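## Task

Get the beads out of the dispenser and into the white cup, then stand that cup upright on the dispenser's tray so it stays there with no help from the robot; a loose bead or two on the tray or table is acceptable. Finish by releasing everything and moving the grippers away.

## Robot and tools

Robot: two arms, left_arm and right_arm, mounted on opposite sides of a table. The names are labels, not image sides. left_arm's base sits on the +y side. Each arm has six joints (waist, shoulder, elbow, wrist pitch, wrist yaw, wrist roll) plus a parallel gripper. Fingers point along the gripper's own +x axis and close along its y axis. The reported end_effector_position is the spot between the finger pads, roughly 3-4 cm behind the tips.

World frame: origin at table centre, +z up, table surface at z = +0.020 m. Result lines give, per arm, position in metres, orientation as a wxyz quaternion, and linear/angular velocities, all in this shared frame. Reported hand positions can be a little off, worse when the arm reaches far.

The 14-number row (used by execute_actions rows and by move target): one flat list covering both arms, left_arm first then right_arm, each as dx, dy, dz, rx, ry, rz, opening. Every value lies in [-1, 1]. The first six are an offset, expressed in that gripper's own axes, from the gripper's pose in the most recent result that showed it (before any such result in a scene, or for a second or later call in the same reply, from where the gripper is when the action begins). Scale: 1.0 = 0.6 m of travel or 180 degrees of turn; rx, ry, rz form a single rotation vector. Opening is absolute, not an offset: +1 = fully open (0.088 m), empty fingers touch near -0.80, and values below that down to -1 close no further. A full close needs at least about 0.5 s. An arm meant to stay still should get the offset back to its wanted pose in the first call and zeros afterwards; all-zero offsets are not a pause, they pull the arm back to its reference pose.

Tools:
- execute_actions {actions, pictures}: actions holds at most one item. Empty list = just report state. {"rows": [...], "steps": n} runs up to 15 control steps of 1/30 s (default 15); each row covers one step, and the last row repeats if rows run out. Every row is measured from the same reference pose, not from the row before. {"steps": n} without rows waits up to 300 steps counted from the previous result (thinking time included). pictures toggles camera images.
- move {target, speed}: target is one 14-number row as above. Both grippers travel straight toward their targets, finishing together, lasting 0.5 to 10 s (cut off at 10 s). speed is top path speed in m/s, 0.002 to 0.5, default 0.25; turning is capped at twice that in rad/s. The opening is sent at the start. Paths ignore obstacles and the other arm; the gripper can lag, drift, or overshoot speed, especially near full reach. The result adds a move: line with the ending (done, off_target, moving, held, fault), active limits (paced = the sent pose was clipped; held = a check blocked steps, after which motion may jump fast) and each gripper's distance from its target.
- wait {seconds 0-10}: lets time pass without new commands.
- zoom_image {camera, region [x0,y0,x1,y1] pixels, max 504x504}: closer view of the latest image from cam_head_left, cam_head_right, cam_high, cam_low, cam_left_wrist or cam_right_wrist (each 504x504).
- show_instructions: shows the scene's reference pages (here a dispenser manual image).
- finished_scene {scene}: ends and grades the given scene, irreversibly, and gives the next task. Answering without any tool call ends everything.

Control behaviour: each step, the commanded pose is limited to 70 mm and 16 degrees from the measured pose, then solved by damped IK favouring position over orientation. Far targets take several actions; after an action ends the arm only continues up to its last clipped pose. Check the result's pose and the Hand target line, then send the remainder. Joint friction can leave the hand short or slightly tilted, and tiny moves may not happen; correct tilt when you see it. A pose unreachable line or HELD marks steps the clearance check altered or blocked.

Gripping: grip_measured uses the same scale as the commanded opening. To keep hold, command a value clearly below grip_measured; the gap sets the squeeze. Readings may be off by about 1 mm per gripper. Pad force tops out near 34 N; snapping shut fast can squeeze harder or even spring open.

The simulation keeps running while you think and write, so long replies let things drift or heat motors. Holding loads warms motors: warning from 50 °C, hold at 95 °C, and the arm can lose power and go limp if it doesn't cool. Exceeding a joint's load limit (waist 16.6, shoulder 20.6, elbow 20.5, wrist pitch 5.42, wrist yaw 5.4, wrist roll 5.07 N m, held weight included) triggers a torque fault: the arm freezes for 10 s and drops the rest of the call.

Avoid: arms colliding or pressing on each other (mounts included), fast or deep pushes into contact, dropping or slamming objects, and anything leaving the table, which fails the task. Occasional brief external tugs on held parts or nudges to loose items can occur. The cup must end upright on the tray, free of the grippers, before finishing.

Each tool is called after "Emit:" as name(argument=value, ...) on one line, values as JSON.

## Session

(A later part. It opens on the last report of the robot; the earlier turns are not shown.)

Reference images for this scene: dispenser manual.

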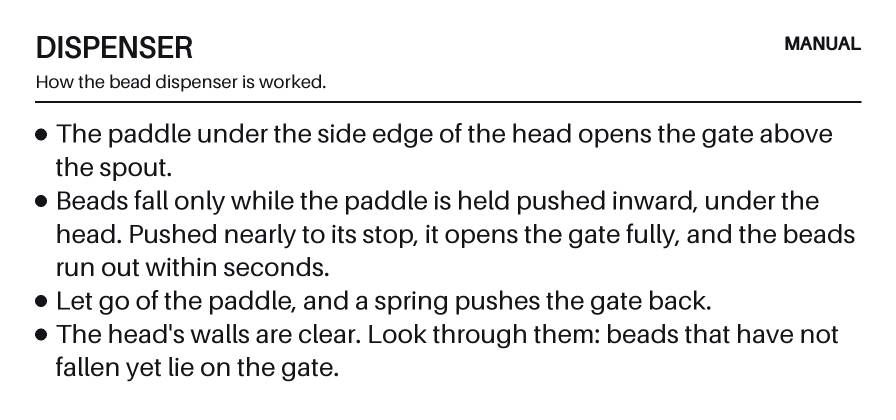

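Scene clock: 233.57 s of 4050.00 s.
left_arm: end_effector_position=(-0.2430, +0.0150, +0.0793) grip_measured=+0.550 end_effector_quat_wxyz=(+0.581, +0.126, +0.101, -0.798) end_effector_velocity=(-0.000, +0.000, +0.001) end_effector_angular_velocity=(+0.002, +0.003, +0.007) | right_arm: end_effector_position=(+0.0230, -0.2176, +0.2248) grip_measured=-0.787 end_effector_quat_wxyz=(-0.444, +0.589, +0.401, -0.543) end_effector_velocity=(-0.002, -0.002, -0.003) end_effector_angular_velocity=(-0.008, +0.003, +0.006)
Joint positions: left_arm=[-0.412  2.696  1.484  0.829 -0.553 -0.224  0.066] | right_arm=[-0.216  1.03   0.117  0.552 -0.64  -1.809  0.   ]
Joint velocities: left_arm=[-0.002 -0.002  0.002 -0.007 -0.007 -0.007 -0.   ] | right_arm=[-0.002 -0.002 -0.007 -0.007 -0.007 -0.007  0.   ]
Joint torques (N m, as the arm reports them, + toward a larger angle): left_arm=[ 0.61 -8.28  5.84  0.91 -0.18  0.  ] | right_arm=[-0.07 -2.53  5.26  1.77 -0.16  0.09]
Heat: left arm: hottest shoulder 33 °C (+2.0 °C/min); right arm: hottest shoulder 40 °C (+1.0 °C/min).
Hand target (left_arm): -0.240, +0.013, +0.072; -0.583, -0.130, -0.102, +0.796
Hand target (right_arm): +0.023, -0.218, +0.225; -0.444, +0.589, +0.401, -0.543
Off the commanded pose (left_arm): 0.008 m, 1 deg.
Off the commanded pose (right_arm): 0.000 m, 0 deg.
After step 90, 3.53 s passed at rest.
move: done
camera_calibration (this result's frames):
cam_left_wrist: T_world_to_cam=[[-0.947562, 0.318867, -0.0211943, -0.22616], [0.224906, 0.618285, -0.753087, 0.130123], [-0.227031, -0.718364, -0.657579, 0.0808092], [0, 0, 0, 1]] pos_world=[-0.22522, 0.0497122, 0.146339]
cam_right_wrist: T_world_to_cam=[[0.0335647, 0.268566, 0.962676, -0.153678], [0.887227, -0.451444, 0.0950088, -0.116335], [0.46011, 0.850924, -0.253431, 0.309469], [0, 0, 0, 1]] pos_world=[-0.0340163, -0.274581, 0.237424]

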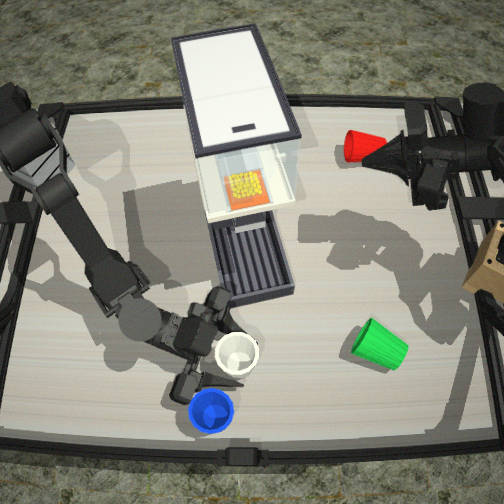

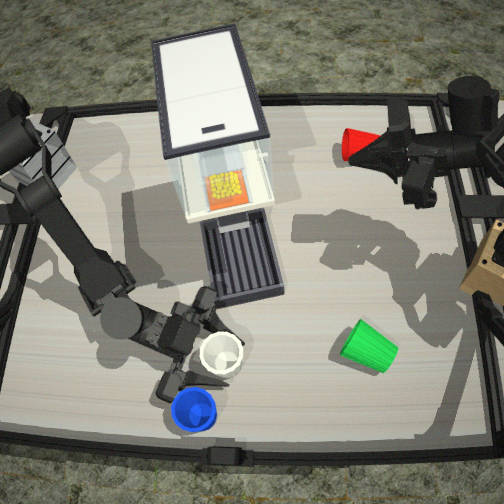

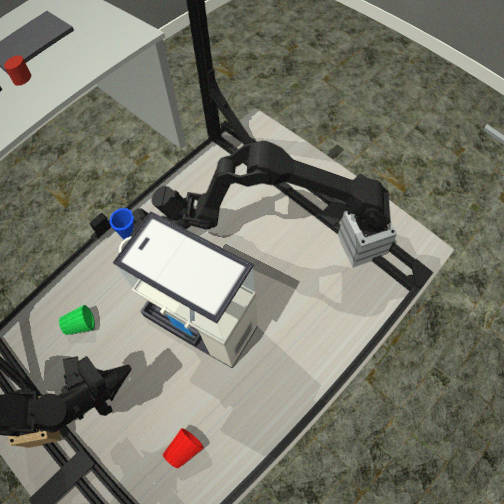

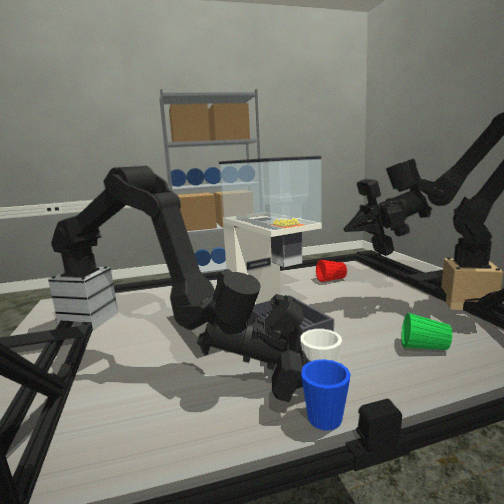

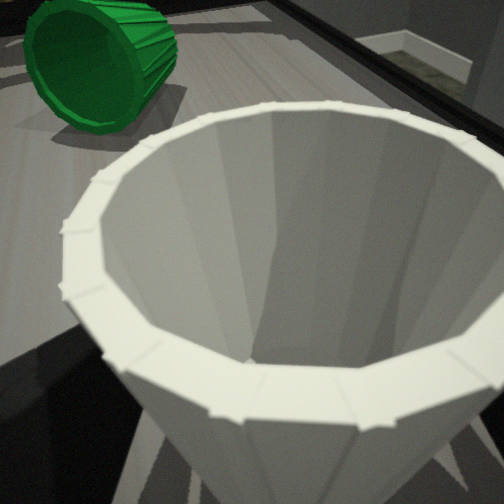

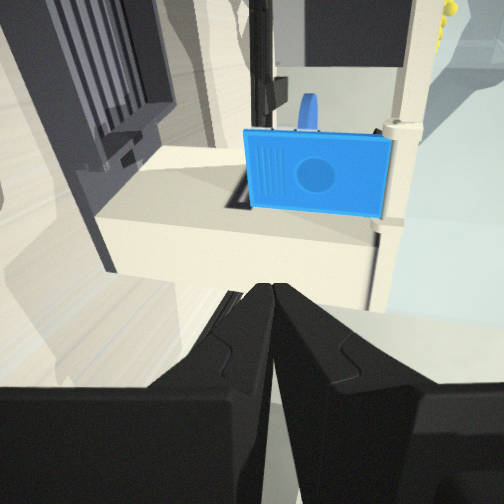

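Emit:
execute_actions(actions=[{"rows":[[0,0,0,0,0,0,0.2,0,0,0,0,0,0,-1],[0,0,0,0,0,0,0.1,0,0,0,0,0,0,-1],[0,0,0,0,0,0,0.0,0,0,0,0,0,0,-1],[0,0,0,0,0,0,-0.1,0,0,0,0,0,0,-1],[0,0,0,0,0,0,-0.2,0,0,0,0,0,0,-1]],"steps":15}], pictures=false)

Emit:
move(target=[-0.035,0,0.1,0,0,0,-0.2,0,0,0,0,0,0,-1], speed=0.05)

Scene clock: 237.27 s of 4050.00 s.
left_arm: end_effector_position=(-0.2429, +0.0150, +0.0792) grip_measured=+0.354 end_effector_quat_wxyz=(+0.581, +0.126, +0.101, -0.797) end_effector_velocity=(-0.000, +0.000, +0.002) end_effector_angular_velocity=(-0.005, +0.011, +0.007) | right_arm: end_effector_position=(+0.0230, -0.2176, +0.2248) grip_measured=-0.787 end_effector_quat_wxyz=(-0.444, +0.589, +0.401, -0.543) end_effector_velocity=(-0.001, -0.001, -0.001) end_effector_angular_velocity=(-0.005, -0.014, +0.011)
Joint positions: left_arm=[-0.412  2.696  1.485  0.828 -0.554 -0.225  0.056] | right_arm=[-0.216  1.03   0.117  0.552 -0.64  -1.809  0.   ]
Joint velocities: left_arm=[-0.002 -0.002 -0.002  0.007 -0.007 -0.007 -0.   ] | right_arm=[-0.002 -0.002 -0.002 -0.007 -0.007 -0.022 -0.   ]
Joint torques (N m, as the arm reports them, + toward a larger angle): left_arm=[  0.11 -10.02   4.67   1.03  -0.21   0.03] | right_arm=[-0.07 -2.53  5.27  1.78 -0.16  0.09]
Heat: left arm: hottest shoulder 34 °C (+3.0 °C/min); right arm: hottest shoulder 39 °C (+0.0 °C/min).
Hand target (left_arm): -0.243, +0.015, +0.079; -0.581, -0.126, -0.101, +0.798
Hand target (right_arm): +0.023, -0.218, +0.225; -0.444, +0.589, +0.401, -0.543
Off the commanded pose (left_arm): 0.000 m, 0 deg.
Off the commanded pose (right_arm): 0.000 m, 0 deg.
Steps of this call (steps 1 to 90: nothing new was sent; then 0.20 s passed at rest; steps 91 to 105: all 15 steps of this action). Readings (end_effector_position):
91: left_arm (-0.2430, +0.0150, +0.0792) | right_arm (+0.0230, -0.2176, +0.2248)
92: left_arm (-0.2430, +0.0150, +0.0793) | right_arm (+0.0230, -0.2176, +0.2248)
94: left_arm (-0.2429, +0.0150, +0.0792) | right_arm (+0.0230, -0.2176, +0.2248)
98: left_arm (-0.2429, +0.0150, +0.0792) | right_arm (+0.0230, -0.2176, +0.2248)
105: the state above

Scene clock: 239.13 s of 4050.00 s.
left_arm: end_effector_position=(-0.2405, +0.0169, +0.1298) grip_measured=+0.353 end_effector_quat_wxyz=(+0.581, +0.137, +0.101, -0.796) end_effector_velocity=(+0.004, +0.006, -0.011) end_effector_angular_velocity=(+0.036, -0.032, -0.007) | right_arm: end_effector_position=(+0.0230, -0.2176, +0.2248) grip_measured=-0.787 end_effector_quat_wxyz=(-0.444, +0.589, +0.401, -0.543) end_effector_velocity=(-0.001, -0.000, +0.001) end_effector_angular_velocity=(+0.006, -0.010, +0.006)
Joint positions: left_arm=[-0.412  2.527  1.421  0.699 -0.554 -0.225  0.056] | right_arm=[-0.216  1.03   0.117  0.552 -0.64  -1.809  0.   ]
Joint velocities: left_arm=[-0.002 -0.002 -0.017 -0.037  0.007 -0.007 -0.   ] | right_arm=[-0.002 -0.002 -0.002  0.007 -0.007 -0.007  0.   ]
Joint torques (N m, as the arm reports them, + toward a larger angle): left_arm=[  0.17 -12.06   4.73   1.26  -0.23   0.01] | right_arm=[-0.07 -2.54  5.26  1.77 -0.16  0.09]
Heat: left arm: hottest shoulder 35 °C (+4.0 °C/min); right arm: hottest shoulder 39 °C (+0.0 °C/min).
Hand target (left_arm): -0.242, +0.016, +0.143; -0.581, -0.126, -0.101, +0.798
Hand target (right_arm): +0.023, -0.218, +0.225; -0.444, +0.589, +0.401, -0.543
Off the commanded pose (left_arm): 0.013 m, 1 deg.
Off the commanded pose (right_arm): 0.000 m, 0 deg.
move: off_target (left_arm)
camera_calibration (this result's frames):
cam_left_wrist: T_world_to_cam=[[-0.947263, 0.318701, -0.0334976, -0.221682], [0.237934, 0.629454, -0.739713, 0.167572], [-0.214662, -0.708673, -0.672088, 0.120572], [0, 0, 0, 1]] pos_world=[-0.22398, 0.0506177, 0.197564]
cam_right_wrist: T_world_to_cam=[[0.0335647, 0.268566, 0.962676, -0.153678], [0.887227, -0.451444, 0.0950088, -0.116335], [0.46011, 0.850924, -0.253431, 0.309469], [0, 0, 0, 1]] pos_world=[-0.0340163, -0.274581, 0.237424]

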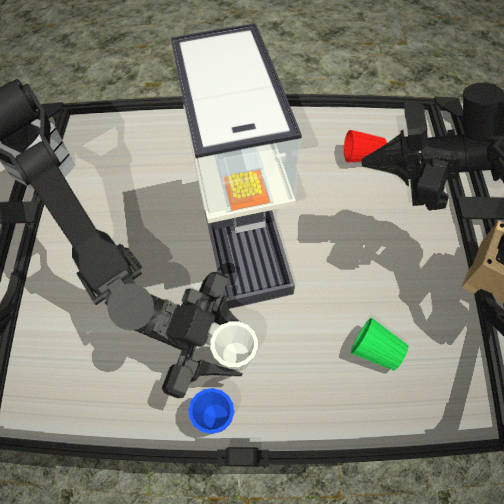

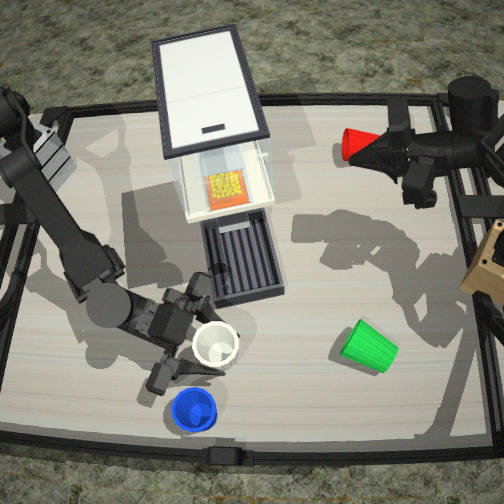

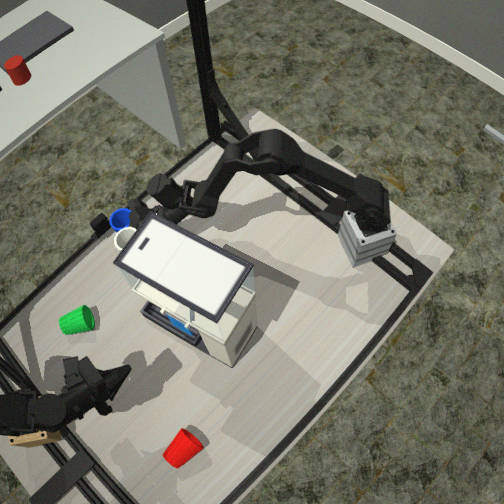

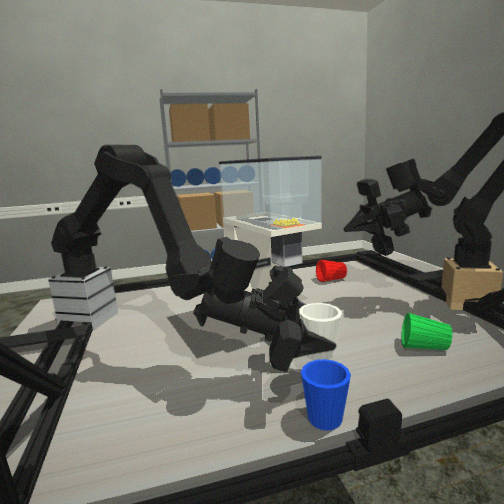

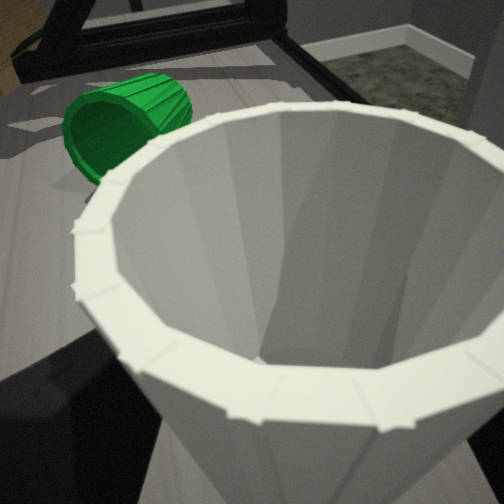

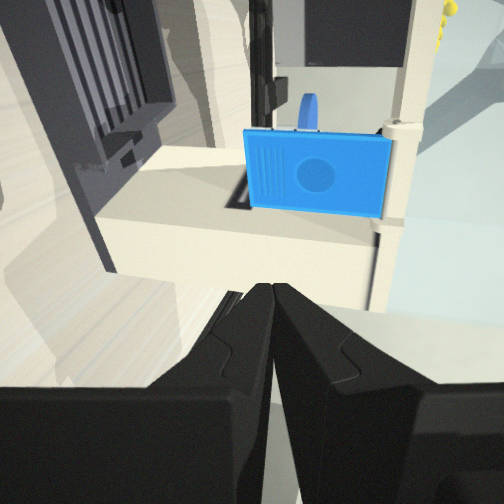

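Emit:
move(target=[-0.215,0.145,-0.065,-0.063,0.004,0.18,-0.2,0,0,0,0,0,0,-1], speed=0.06)

Scene clock: 266.20 s of 4050.00 s.
left_arm: end_effector_position=(-0.1146, +0.1191, +0.1273) grip_measured=+0.352 end_effector_quat_wxyz=(+0.790, +0.118, +0.140, -0.586) end_effector_velocity=(+0.003, +0.003, +0.001) end_effector_angular_velocity=(-0.001, -0.003, +0.009) | right_arm: end_effector_position=(+0.0230, -0.2176, +0.2249) grip_measured=-0.787 end_effector_quat_wxyz=(-0.444, +0.589, +0.401, -0.543) end_effector_velocity=(-0.003, -0.001, -0.003) end_effector_angular_velocity=(-0.008, +0.010, +0.020)
Joint positions: left_arm=[-0.558  2.281  1.078  0.156 -1.143 -0.98   0.056] | right_arm=[-0.216  1.029  0.117  0.552 -0.64  -1.809  0.   ]
Joint velocities: left_arm=[-0.002 -0.007 -0.007 -0.022 -0.007 -0.022 -0.   ] | right_arm=[-0.002  0.007 -0.002 -0.007 -0.022 -0.007 -0.   ]
Joint torques (N m, as the arm reports them, + toward a larger angle): left_arm=[-0.22 -9.51  3.9   0.4  -1.14 -0.07] | right_arm=[-0.06 -2.54  5.26  1.77 -0.16  0.09]
Heat: left arm: hottest shoulder 50 °C (+19.1 °C/min); right arm: hottest shoulder 36 °C (-10.1 °C/min). Fold the left arm in close to its base before you think long.
Hand target (left_arm): -0.117, +0.119, +0.136; +0.790, +0.107, +0.141, -0.587
Hand target (right_arm): +0.023, -0.218, +0.225; -0.444, +0.589, +0.401, -0.543
Off the commanded pose (left_arm): 0.009 m, 1 deg.
Off the commanded pose (right_arm): 0.000 m, 0 deg.
MOTOR HOT: a motor of the left arm reached 50 °C. Now the hottest motor of the left arm, joint 2 (shoulder), reports 50 °C. The temperature limit of the motors' drives, at which the controller stops that arm, is 95 °C. To cool a motor, set the load down, stop pushing, or move to a pose that needs little force.
move: off_target (left_arm)
camera_calibration (this result's frames):
cam_left_wrist: T_world_to_cam=[[-0.961309, -0.269204, -0.0584355, -0.0634746], [-0.145611, 0.676641, -0.721771, 0.0196044], [0.233844, -0.685336, -0.68966, 0.269222], [0, 0, 0, 1]] pos_world=[-0.12112, 0.154155, 0.196112]
cam_right_wrist: T_world_to_cam=[[0.0333103, 0.268301, 0.962759, -0.153835], [0.887202, -0.45147, 0.0951191, -0.116373], [0.460177, 0.850993, -0.253075, 0.309427], [0, 0, 0, 1]] pos_world=[-0.0340203, -0.274585, 0.237484]

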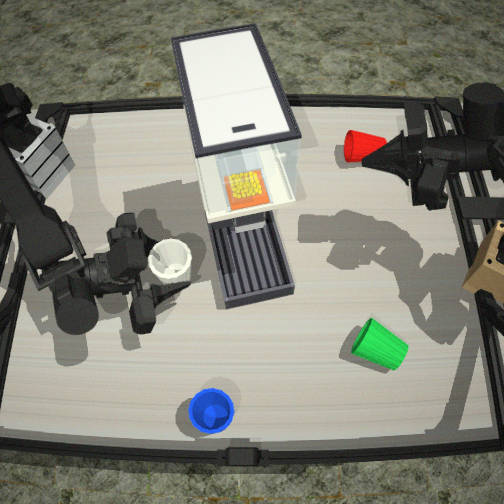

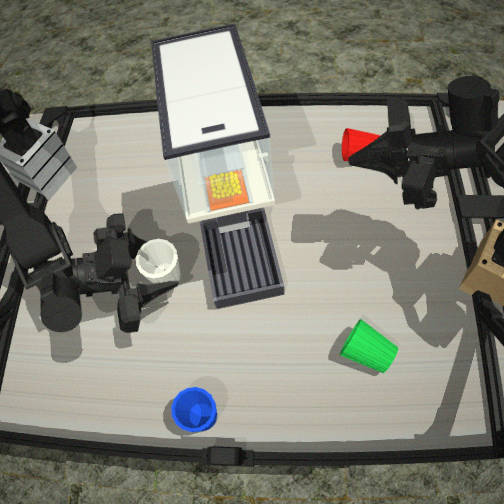

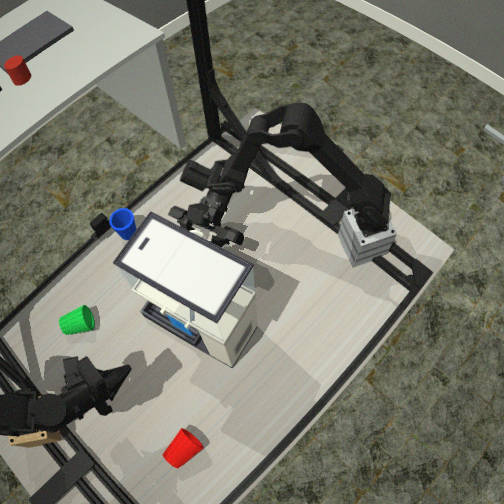

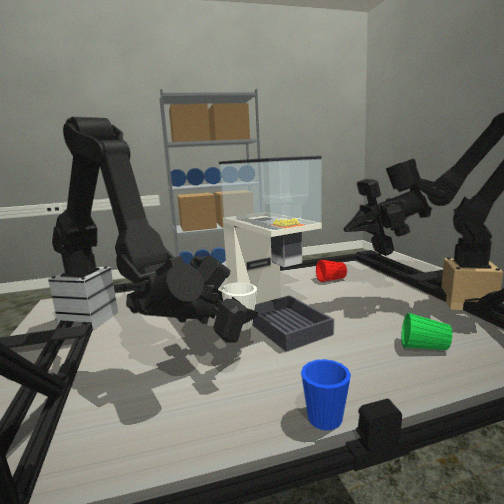

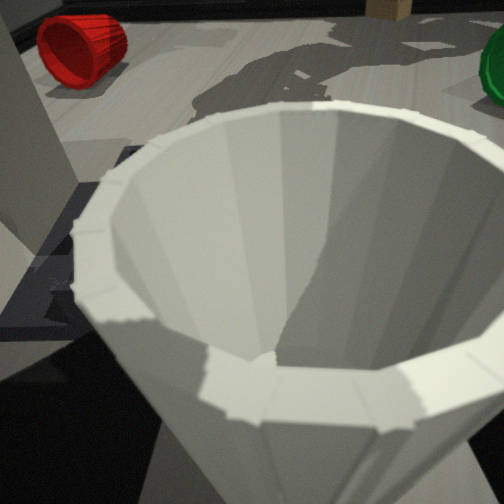

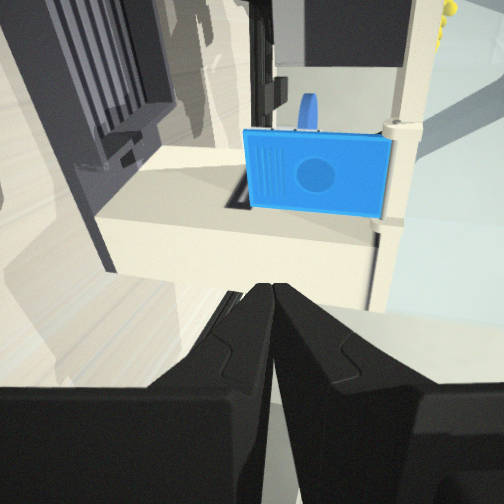

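Emit:
move(target=[0.198,0,0.088,0,0,0,-0.2,0,0,0,0,0,0,-1], speed=0.06)

Scene clock: 271.63 s of 4050.00 s.
left_arm: end_effector_position=(-0.0766, -0.0017, +0.1333) grip_measured=+0.352 end_effector_quat_wxyz=(+0.788, +0.123, +0.139, -0.587) end_effector_velocity=(-0.002, -0.001, +0.002) end_effector_angular_velocity=(-0.010, -0.002, +0.001) | right_arm: end_effector_position=(+0.0230, -0.2176, +0.2249) grip_measured=-0.787 end_effector_quat_wxyz=(-0.444, +0.589, +0.401, -0.543) end_effector_velocity=(-0.001, -0.001, -0.001) end_effector_angular_velocity=(-0.004, -0.000, +0.006)
Joint positions: left_arm=[-0.256  2.373  1.213  0.5   -0.935 -0.525  0.056] | right_arm=[-0.216  1.029  0.117  0.552 -0.64  -1.809  0.   ]
Joint velocities: left_arm=[-0.002  0.002  0.007  0.007 -0.007  0.007 -0.   ] | right_arm=[-0.002 -0.002 -0.002 -0.007 -0.007 -0.007 -0.   ]
Joint torques (N m, as the arm reports them, + toward a larger angle): left_arm=[ 0.41 -8.11  6.11  1.07 -0.55  0.04] | right_arm=[-0.07 -2.53  5.27  1.77 -0.16  0.09]
Heat: left arm: hottest shoulder 50 °C (+19.0 °C/min); right arm: hottest shoulder 35 °C (-11.0 °C/min). Fold the left arm in close to its base before you think long.
Hand target (left_arm): -0.078, -0.005, +0.135; +0.789, +0.118, +0.139, -0.586
Hand target (right_arm): +0.023, -0.218, +0.225; -0.444, +0.589, +0.401, -0.543
Off the commanded pose (left_arm): 0.004 m, 1 deg.
Off the commanded pose (right_arm): 0.000 m, 0 deg.
MOTOR HOT: still on. Now the hottest motor of the left arm, joint 2 (shoulder), reports 50 °C; a drive's own limit is 95 °C.
move: done
camera_calibration (this result's frames):
cam_left_wrist: T_world_to_cam=[[-0.962109, -0.264658, -0.0655986, -0.0582522], [-0.138802, 0.682457, -0.717625, 0.111229], [0.234693, -0.681328, -0.693333, 0.182213], [0, 0, 0, 1]] pos_world=[-0.0833702, 0.0328204, 0.202334]
cam_right_wrist: T_world_to_cam=[[0.0333103, 0.268301, 0.962759, -0.153835], [0.887202, -0.45147, 0.0951191, -0.116373], [0.460177, 0.850993, -0.253075, 0.309427], [0, 0, 0, 1]] pos_world=[-0.0340203, -0.274585, 0.237484]

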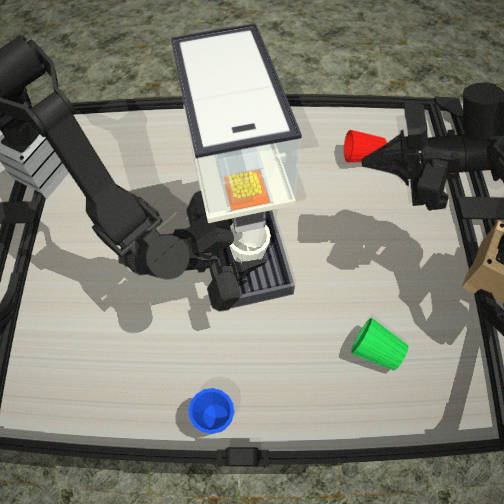

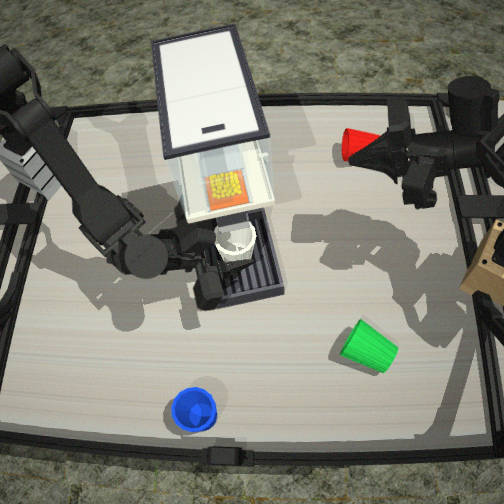

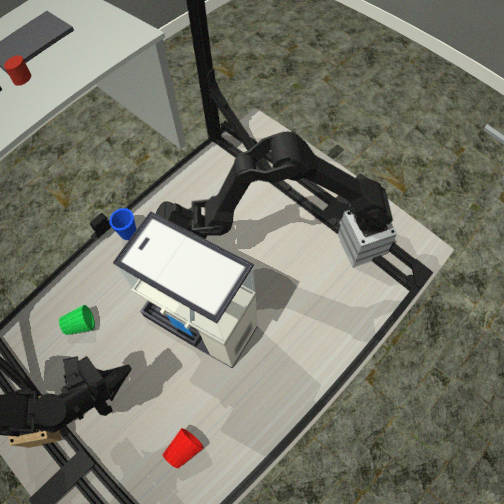

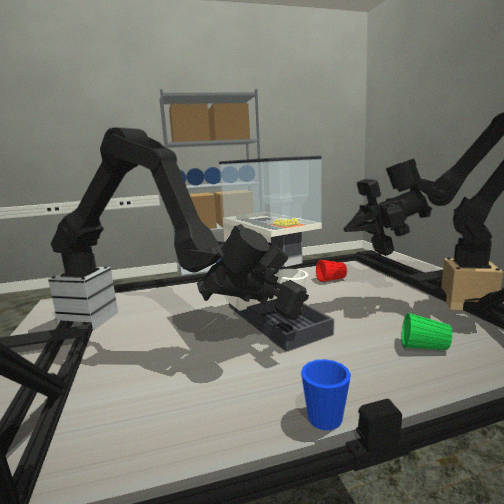

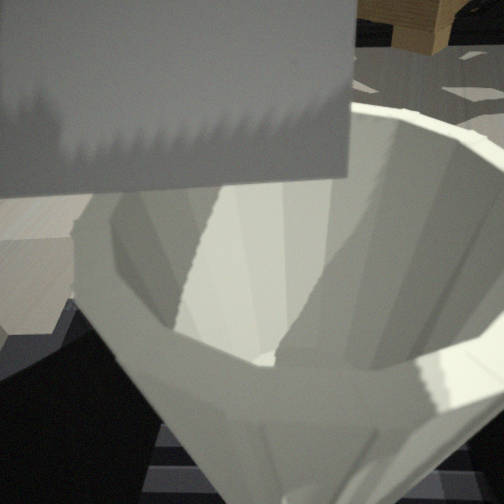

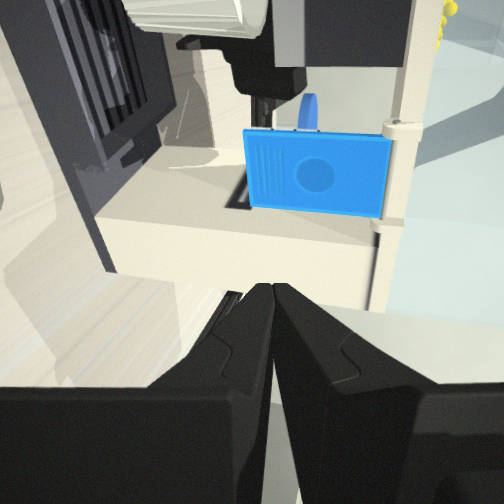

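Emit:
move(target=[0.023,0.04,-0.059,0,0,0,-0.2,0,0,0,0,0,0,-1], speed=0.03)

Scene clock: 276.57 s of 4050.00 s.
left_arm: end_effector_position=(-0.0549, +0.0052, +0.0986) grip_measured=+0.351 end_effector_quat_wxyz=(+0.787, +0.122, +0.140, -0.589) end_effector_velocity=(-0.001, -0.002, +0.003) end_effector_angular_velocity=(-0.016, +0.024, -0.001) | right_arm: end_effector_position=(+0.0230, -0.2176, +0.2249) grip_measured=-0.787 end_effector_quat_wxyz=(-0.444, +0.589, +0.401, -0.543) end_effector_velocity=(-0.002, -0.000, -0.001) end_effector_angular_velocity=(-0.003, +0.014, +0.007)
Joint positions: left_arm=[-0.226  2.446  1.124  0.69  -0.907 -0.495  0.056] | right_arm=[-0.216  1.029  0.117  0.552 -0.64  -1.809  0.   ]
Joint velocities: left_arm=[ 0.002 -0.002 -0.002  0.022  0.007 -0.007 -0.   ] | right_arm=[ 0.002 -0.002 -0.002 -0.007 -0.007  0.007  0.   ]
Joint torques (N m, as the arm reports them, + toward a larger angle): left_arm=[ 0.41 -7.94  3.37  1.1  -0.52  0.09] | right_arm=[-0.06 -2.52  5.26  1.77 -0.16  0.09]
Heat: left arm: hottest shoulder 50 °C (+19.0 °C/min); right arm: hottest shoulder 35 °C (-9.0 °C/min). Fold the left arm in close to its base before you think long.
Hand target (left_arm): -0.052, +0.005, +0.096; +0.788, +0.123, +0.139, -0.587
Hand target (right_arm): +0.023, -0.218, +0.225; -0.444, +0.589, +0.401, -0.543
Off the commanded pose (left_arm): 0.004 m, 0 deg.
Off the commanded pose (right_arm): 0.000 m, 0 deg.
MOTOR HOT: still on. Now the hottest motor of the left arm, joint 2 (shoulder), reports 50 °C; a drive's own limit is 95 °C.
move: done
camera_calibration (this result's frames):
cam_left_wrist: T_world_to_cam=[[-0.963415, -0.260929, -0.0612156, -0.0383168], [-0.139046, 0.681873, -0.718133, 0.0846628], [0.229123, -0.683348, -0.693208, 0.15752], [0, 0, 0, 1]] pos_world=[-0.0612343, 0.0399136, 0.167648]
cam_right_wrist: T_world_to_cam=[[0.0333103, 0.268301, 0.962759, -0.153835], [0.887202, -0.45147, 0.0951191, -0.116373], [0.460177, 0.850993, -0.253075, 0.309427], [0, 0, 0, 1]] pos_world=[-0.0340203, -0.274585, 0.237484]

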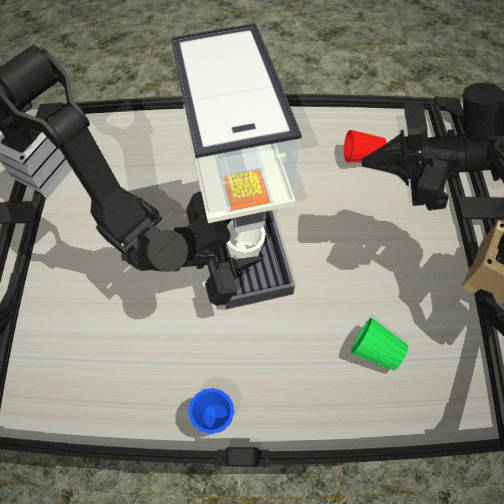

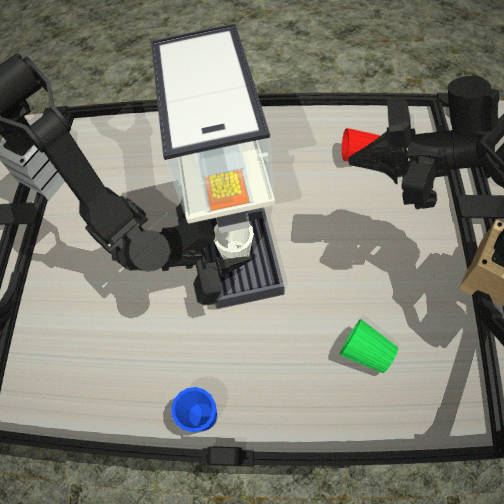

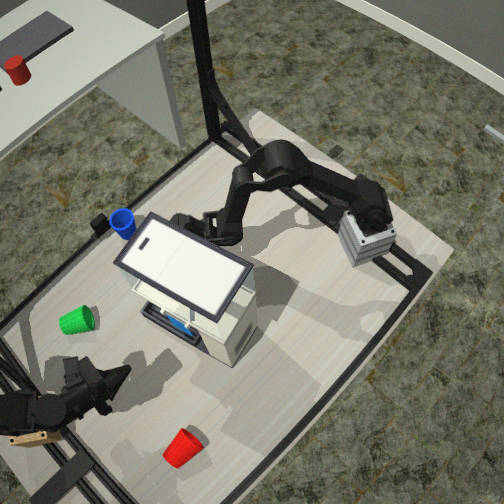

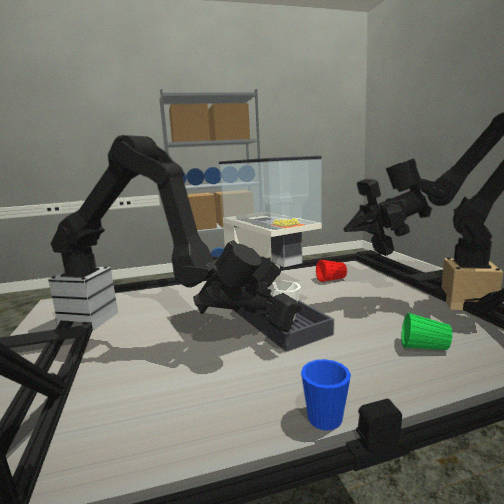

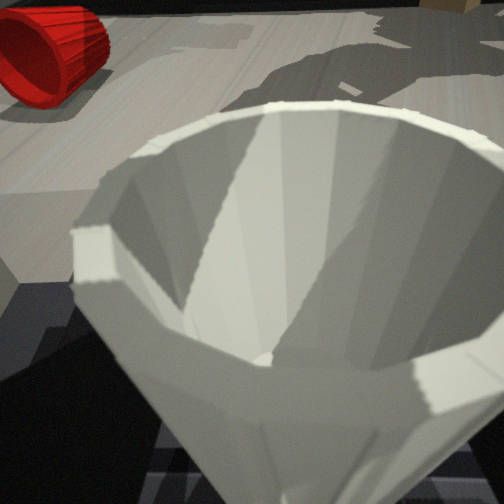

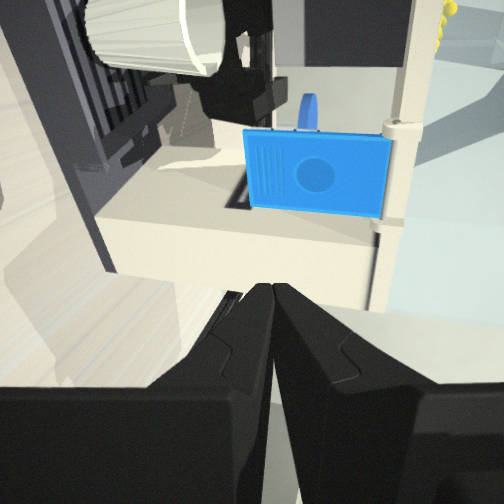

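Emit:
move(target=[0,0,0,0,0,0,-0.2,0.186,-0.039,-0.025,0,0,0,-1], speed=0.12)

Emit:
move(target=[0,0,0,0,0,0,-0.2,0.075,-0.024,0.033,0,0,0,-1], speed=0.03)

Scene clock: 287.97 s of 4050.00 s.
left_arm: end_effector_position=(-0.0546, +0.0058, +0.0972) grip_measured=+0.351 end_effector_quat_wxyz=(+0.786, +0.124, +0.140, -0.589) end_effector_velocity=(+0.003, +0.002, +0.001) end_effector_angular_velocity=(-0.009, +0.005, +0.023) | right_arm: end_effector_position=(+0.0467, -0.1084, +0.2163) grip_measured=-0.787 end_effector_quat_wxyz=(-0.444, +0.589, +0.402, -0.543) end_effector_velocity=(+0.003, +0.002, +0.001) end_effector_angular_velocity=(+0.005, -0.013, -0.007)
Joint positions: left_arm=[-0.226  2.448  1.123  0.688 -0.905 -0.494  0.056] | right_arm=[ 0.022  1.634  0.44   0.88  -0.418 -1.719  0.   ]
Joint velocities: left_arm=[-0.002 -0.002 -0.002 -0.007 -0.022 -0.022 -0.   ] | right_arm=[-0.002  0.007  0.007  0.007  0.007 -0.007 -0.   ]
Joint torques (N m, as the arm reports them, + toward a larger angle): left_arm=[ 0.01 -8.58  3.88  0.91 -0.53 -0.02] | right_arm=[ 0.26 -5.02  5.38  1.98  0.03  0.17]
Heat: left arm: hottest shoulder 49 °C (+17.1 °C/min); right arm: hottest wrist pitch 36 °C (-5.0 °C/min). Fold the left arm in close to its base before you think long.
Hand target (left_arm): -0.055, +0.005, +0.099; +0.787, +0.122, +0.140, -0.589
Hand target (right_arm): +0.048, -0.105, +0.216; -0.445, +0.589, +0.402, -0.543
Off the commanded pose (left_arm): 0.002 m, 0 deg.
Off the commanded pose (right_arm): 0.003 m, 0 deg.
MOTOR HOT: still on. Now the hottest motor of the left arm, joint 2 (shoulder), reports 49 °C; a drive's own limit is 95 °C.
move: done
camera_calibration (this result's frames):
cam_left_wrist: T_world_to_cam=[[-0.963587, -0.25933, -0.0651764, -0.0376215], [-0.136023, 0.685242, -0.7155, 0.0831791], [0.230212, -0.680581, -0.695565, 0.157093], [0, 0, 0, 1]] pos_world=[-0.0611021, 0.0401605, 0.166331]
cam_right_wrist: T_world_to_cam=[[0.0328134, 0.268032, 0.962851, -0.175686], [0.888315, -0.449341, 0.0948112, -0.0871276], [0.458061, 0.852204, -0.252841, 0.203635], [0, 0, 0, 1]] pos_world=[-0.0101158, -0.165599, 0.228907]

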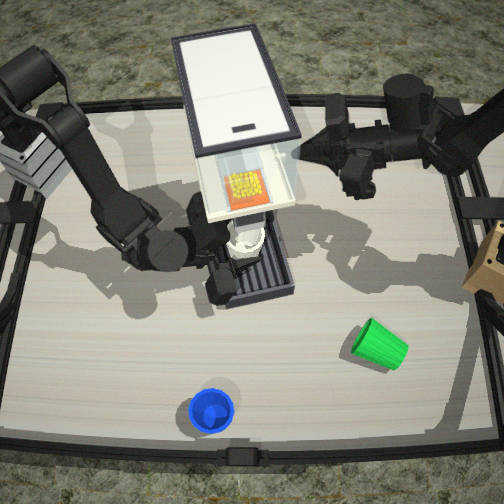

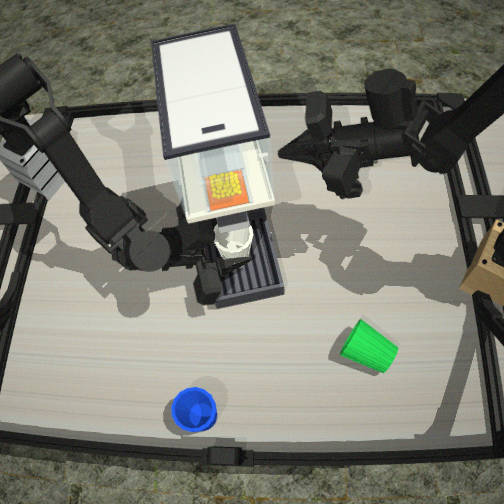

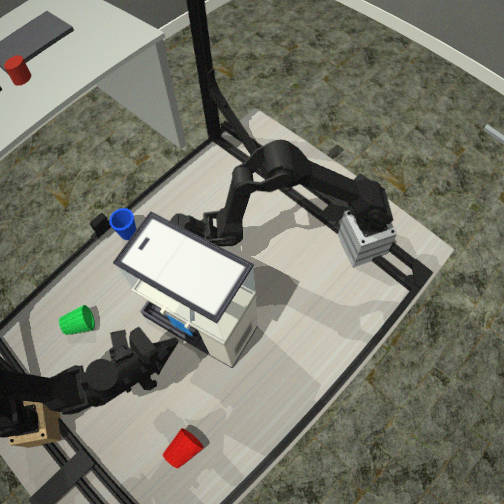

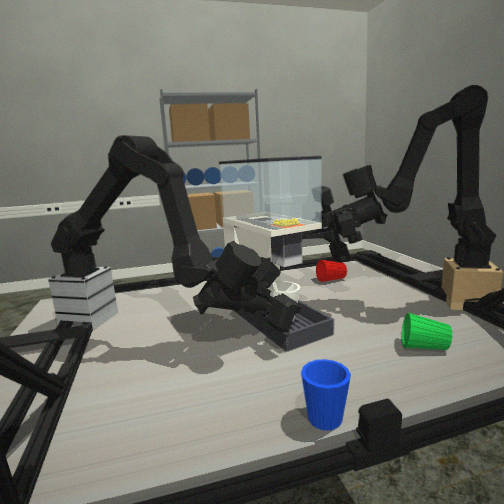

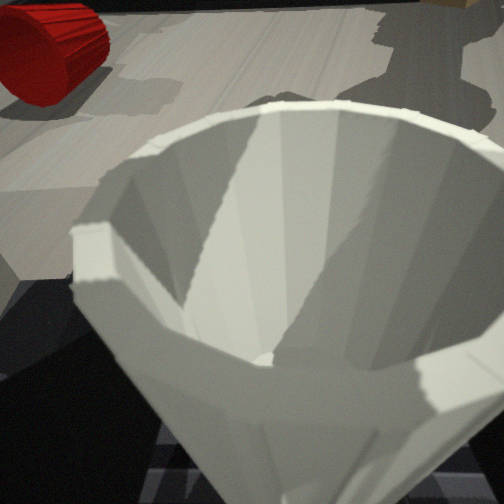

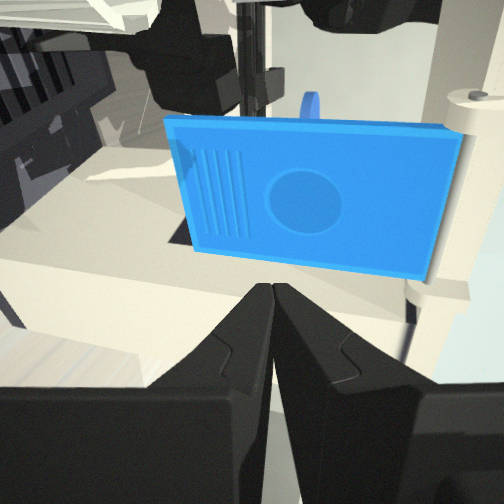

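Scene clock: 289.97 s of 4050.00 s.
left_arm: end_effector_position=(-0.0548, +0.0061, +0.0966) grip_measured=+0.351 end_effector_quat_wxyz=(+0.786, +0.126, +0.141, -0.589) end_effector_velocity=(+0.000, +0.001, +0.003) end_effector_angular_velocity=(-0.006, -0.005, +0.001) | right_arm: end_effector_position=(+0.0332, -0.0644, +0.2187) grip_measured=-0.787 end_effector_quat_wxyz=(-0.446, +0.590, +0.401, -0.540) end_effector_velocity=(+0.002, -0.001, -0.003) end_effector_angular_velocity=(-0.017, -0.002, -0.007)
Joint positions: left_arm=[-0.227  2.448  1.123  0.684 -0.904 -0.494  0.056] | right_arm=[ 0.147  1.738  0.569  0.872 -0.29  -1.677  0.   ]
Joint velocities: left_arm=[-0.002 -0.007 -0.007  0.007 -0.007  0.007 -0.   ] | right_arm=[-0.002 -0.002  0.002 -0.022  0.007 -0.007 -0.   ]
Joint torques (N m, as the arm reports them, + toward a larger angle): left_arm=[ 0.13 -8.42  3.78  0.99 -0.53  0.  ] | right_arm=[ 0.85 -5.69  5.81  1.73 -0.06  0.17]
Heat: left arm: hottest shoulder 49 °C (+17.1 °C/min); right arm: hottest wrist pitch 36 °C (-4.0 °C/min). Fold the left arm in close to its base before you think long.
Hand target (left_arm): -0.055, +0.006, +0.097; +0.786, +0.124, +0.140, -0.589
Hand target (right_arm): +0.031, -0.060, +0.217; -0.444, +0.588, +0.402, -0.543
Off the commanded pose (left_arm): 0.001 m, 0 deg.
Off the commanded pose (right_arm): 0.005 m, 1 deg.
MOTOR HOT: still on. Now the hottest motor of the left arm, joint 2 (shoulder), reports 49 °C; a drive's own limit is 95 °C.
move: done
camera_calibration (this result's frames):
cam_left_wrist: T_world_to_cam=[[-0.963972, -0.257245, -0.0676996, -0.0375357], [-0.133533, 0.688089, -0.713234, 0.0823741], [0.230059, -0.678497, -0.697649, 0.157109], [0, 0, 0, 1]] pos_world=[-0.0613281, 0.0402614, 0.165818]
cam_right_wrist: T_world_to_cam=[[0.032687, 0.26496, 0.963705, -0.189686], [0.884196, -0.457205, 0.095713, -0.0560941], [0.465971, 0.848976, -0.249221, 0.171633], [0, 0, 0, 1]] pos_world=[-0.0241777, -0.1211, 0.230945]

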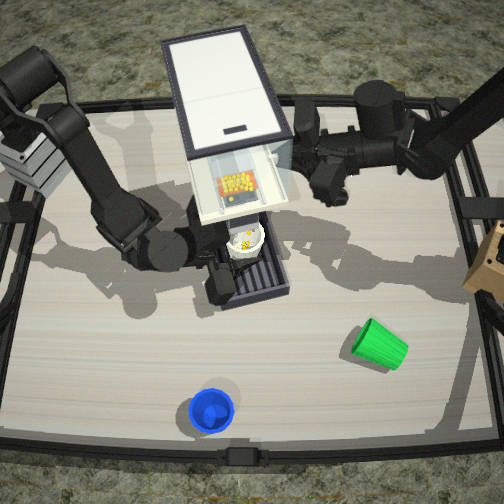

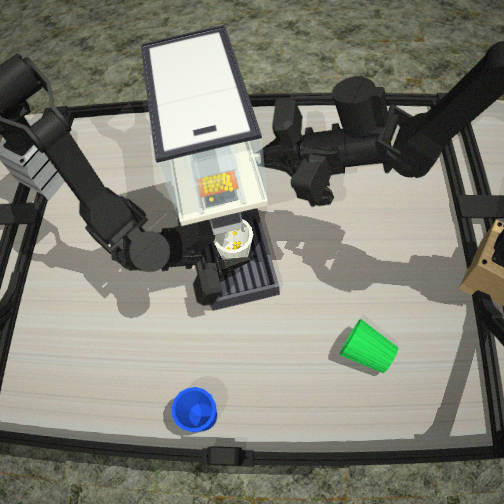

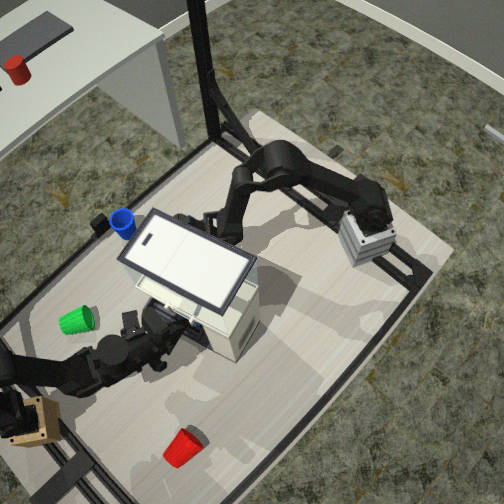

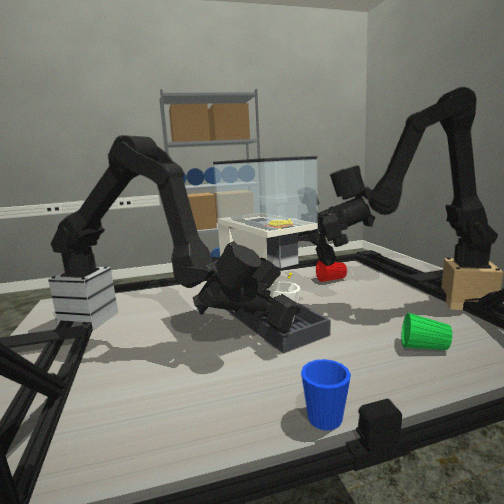

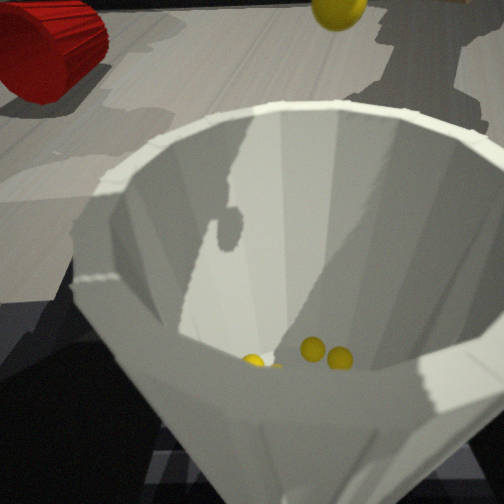

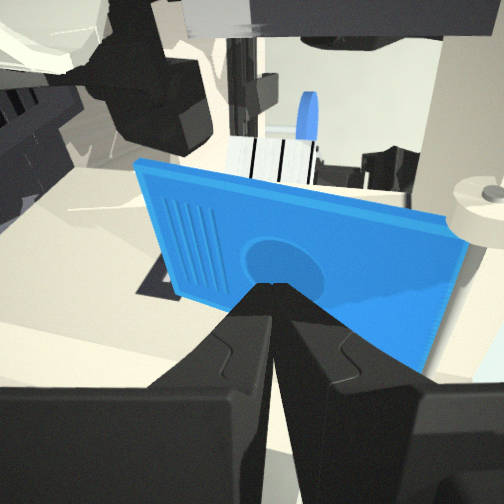

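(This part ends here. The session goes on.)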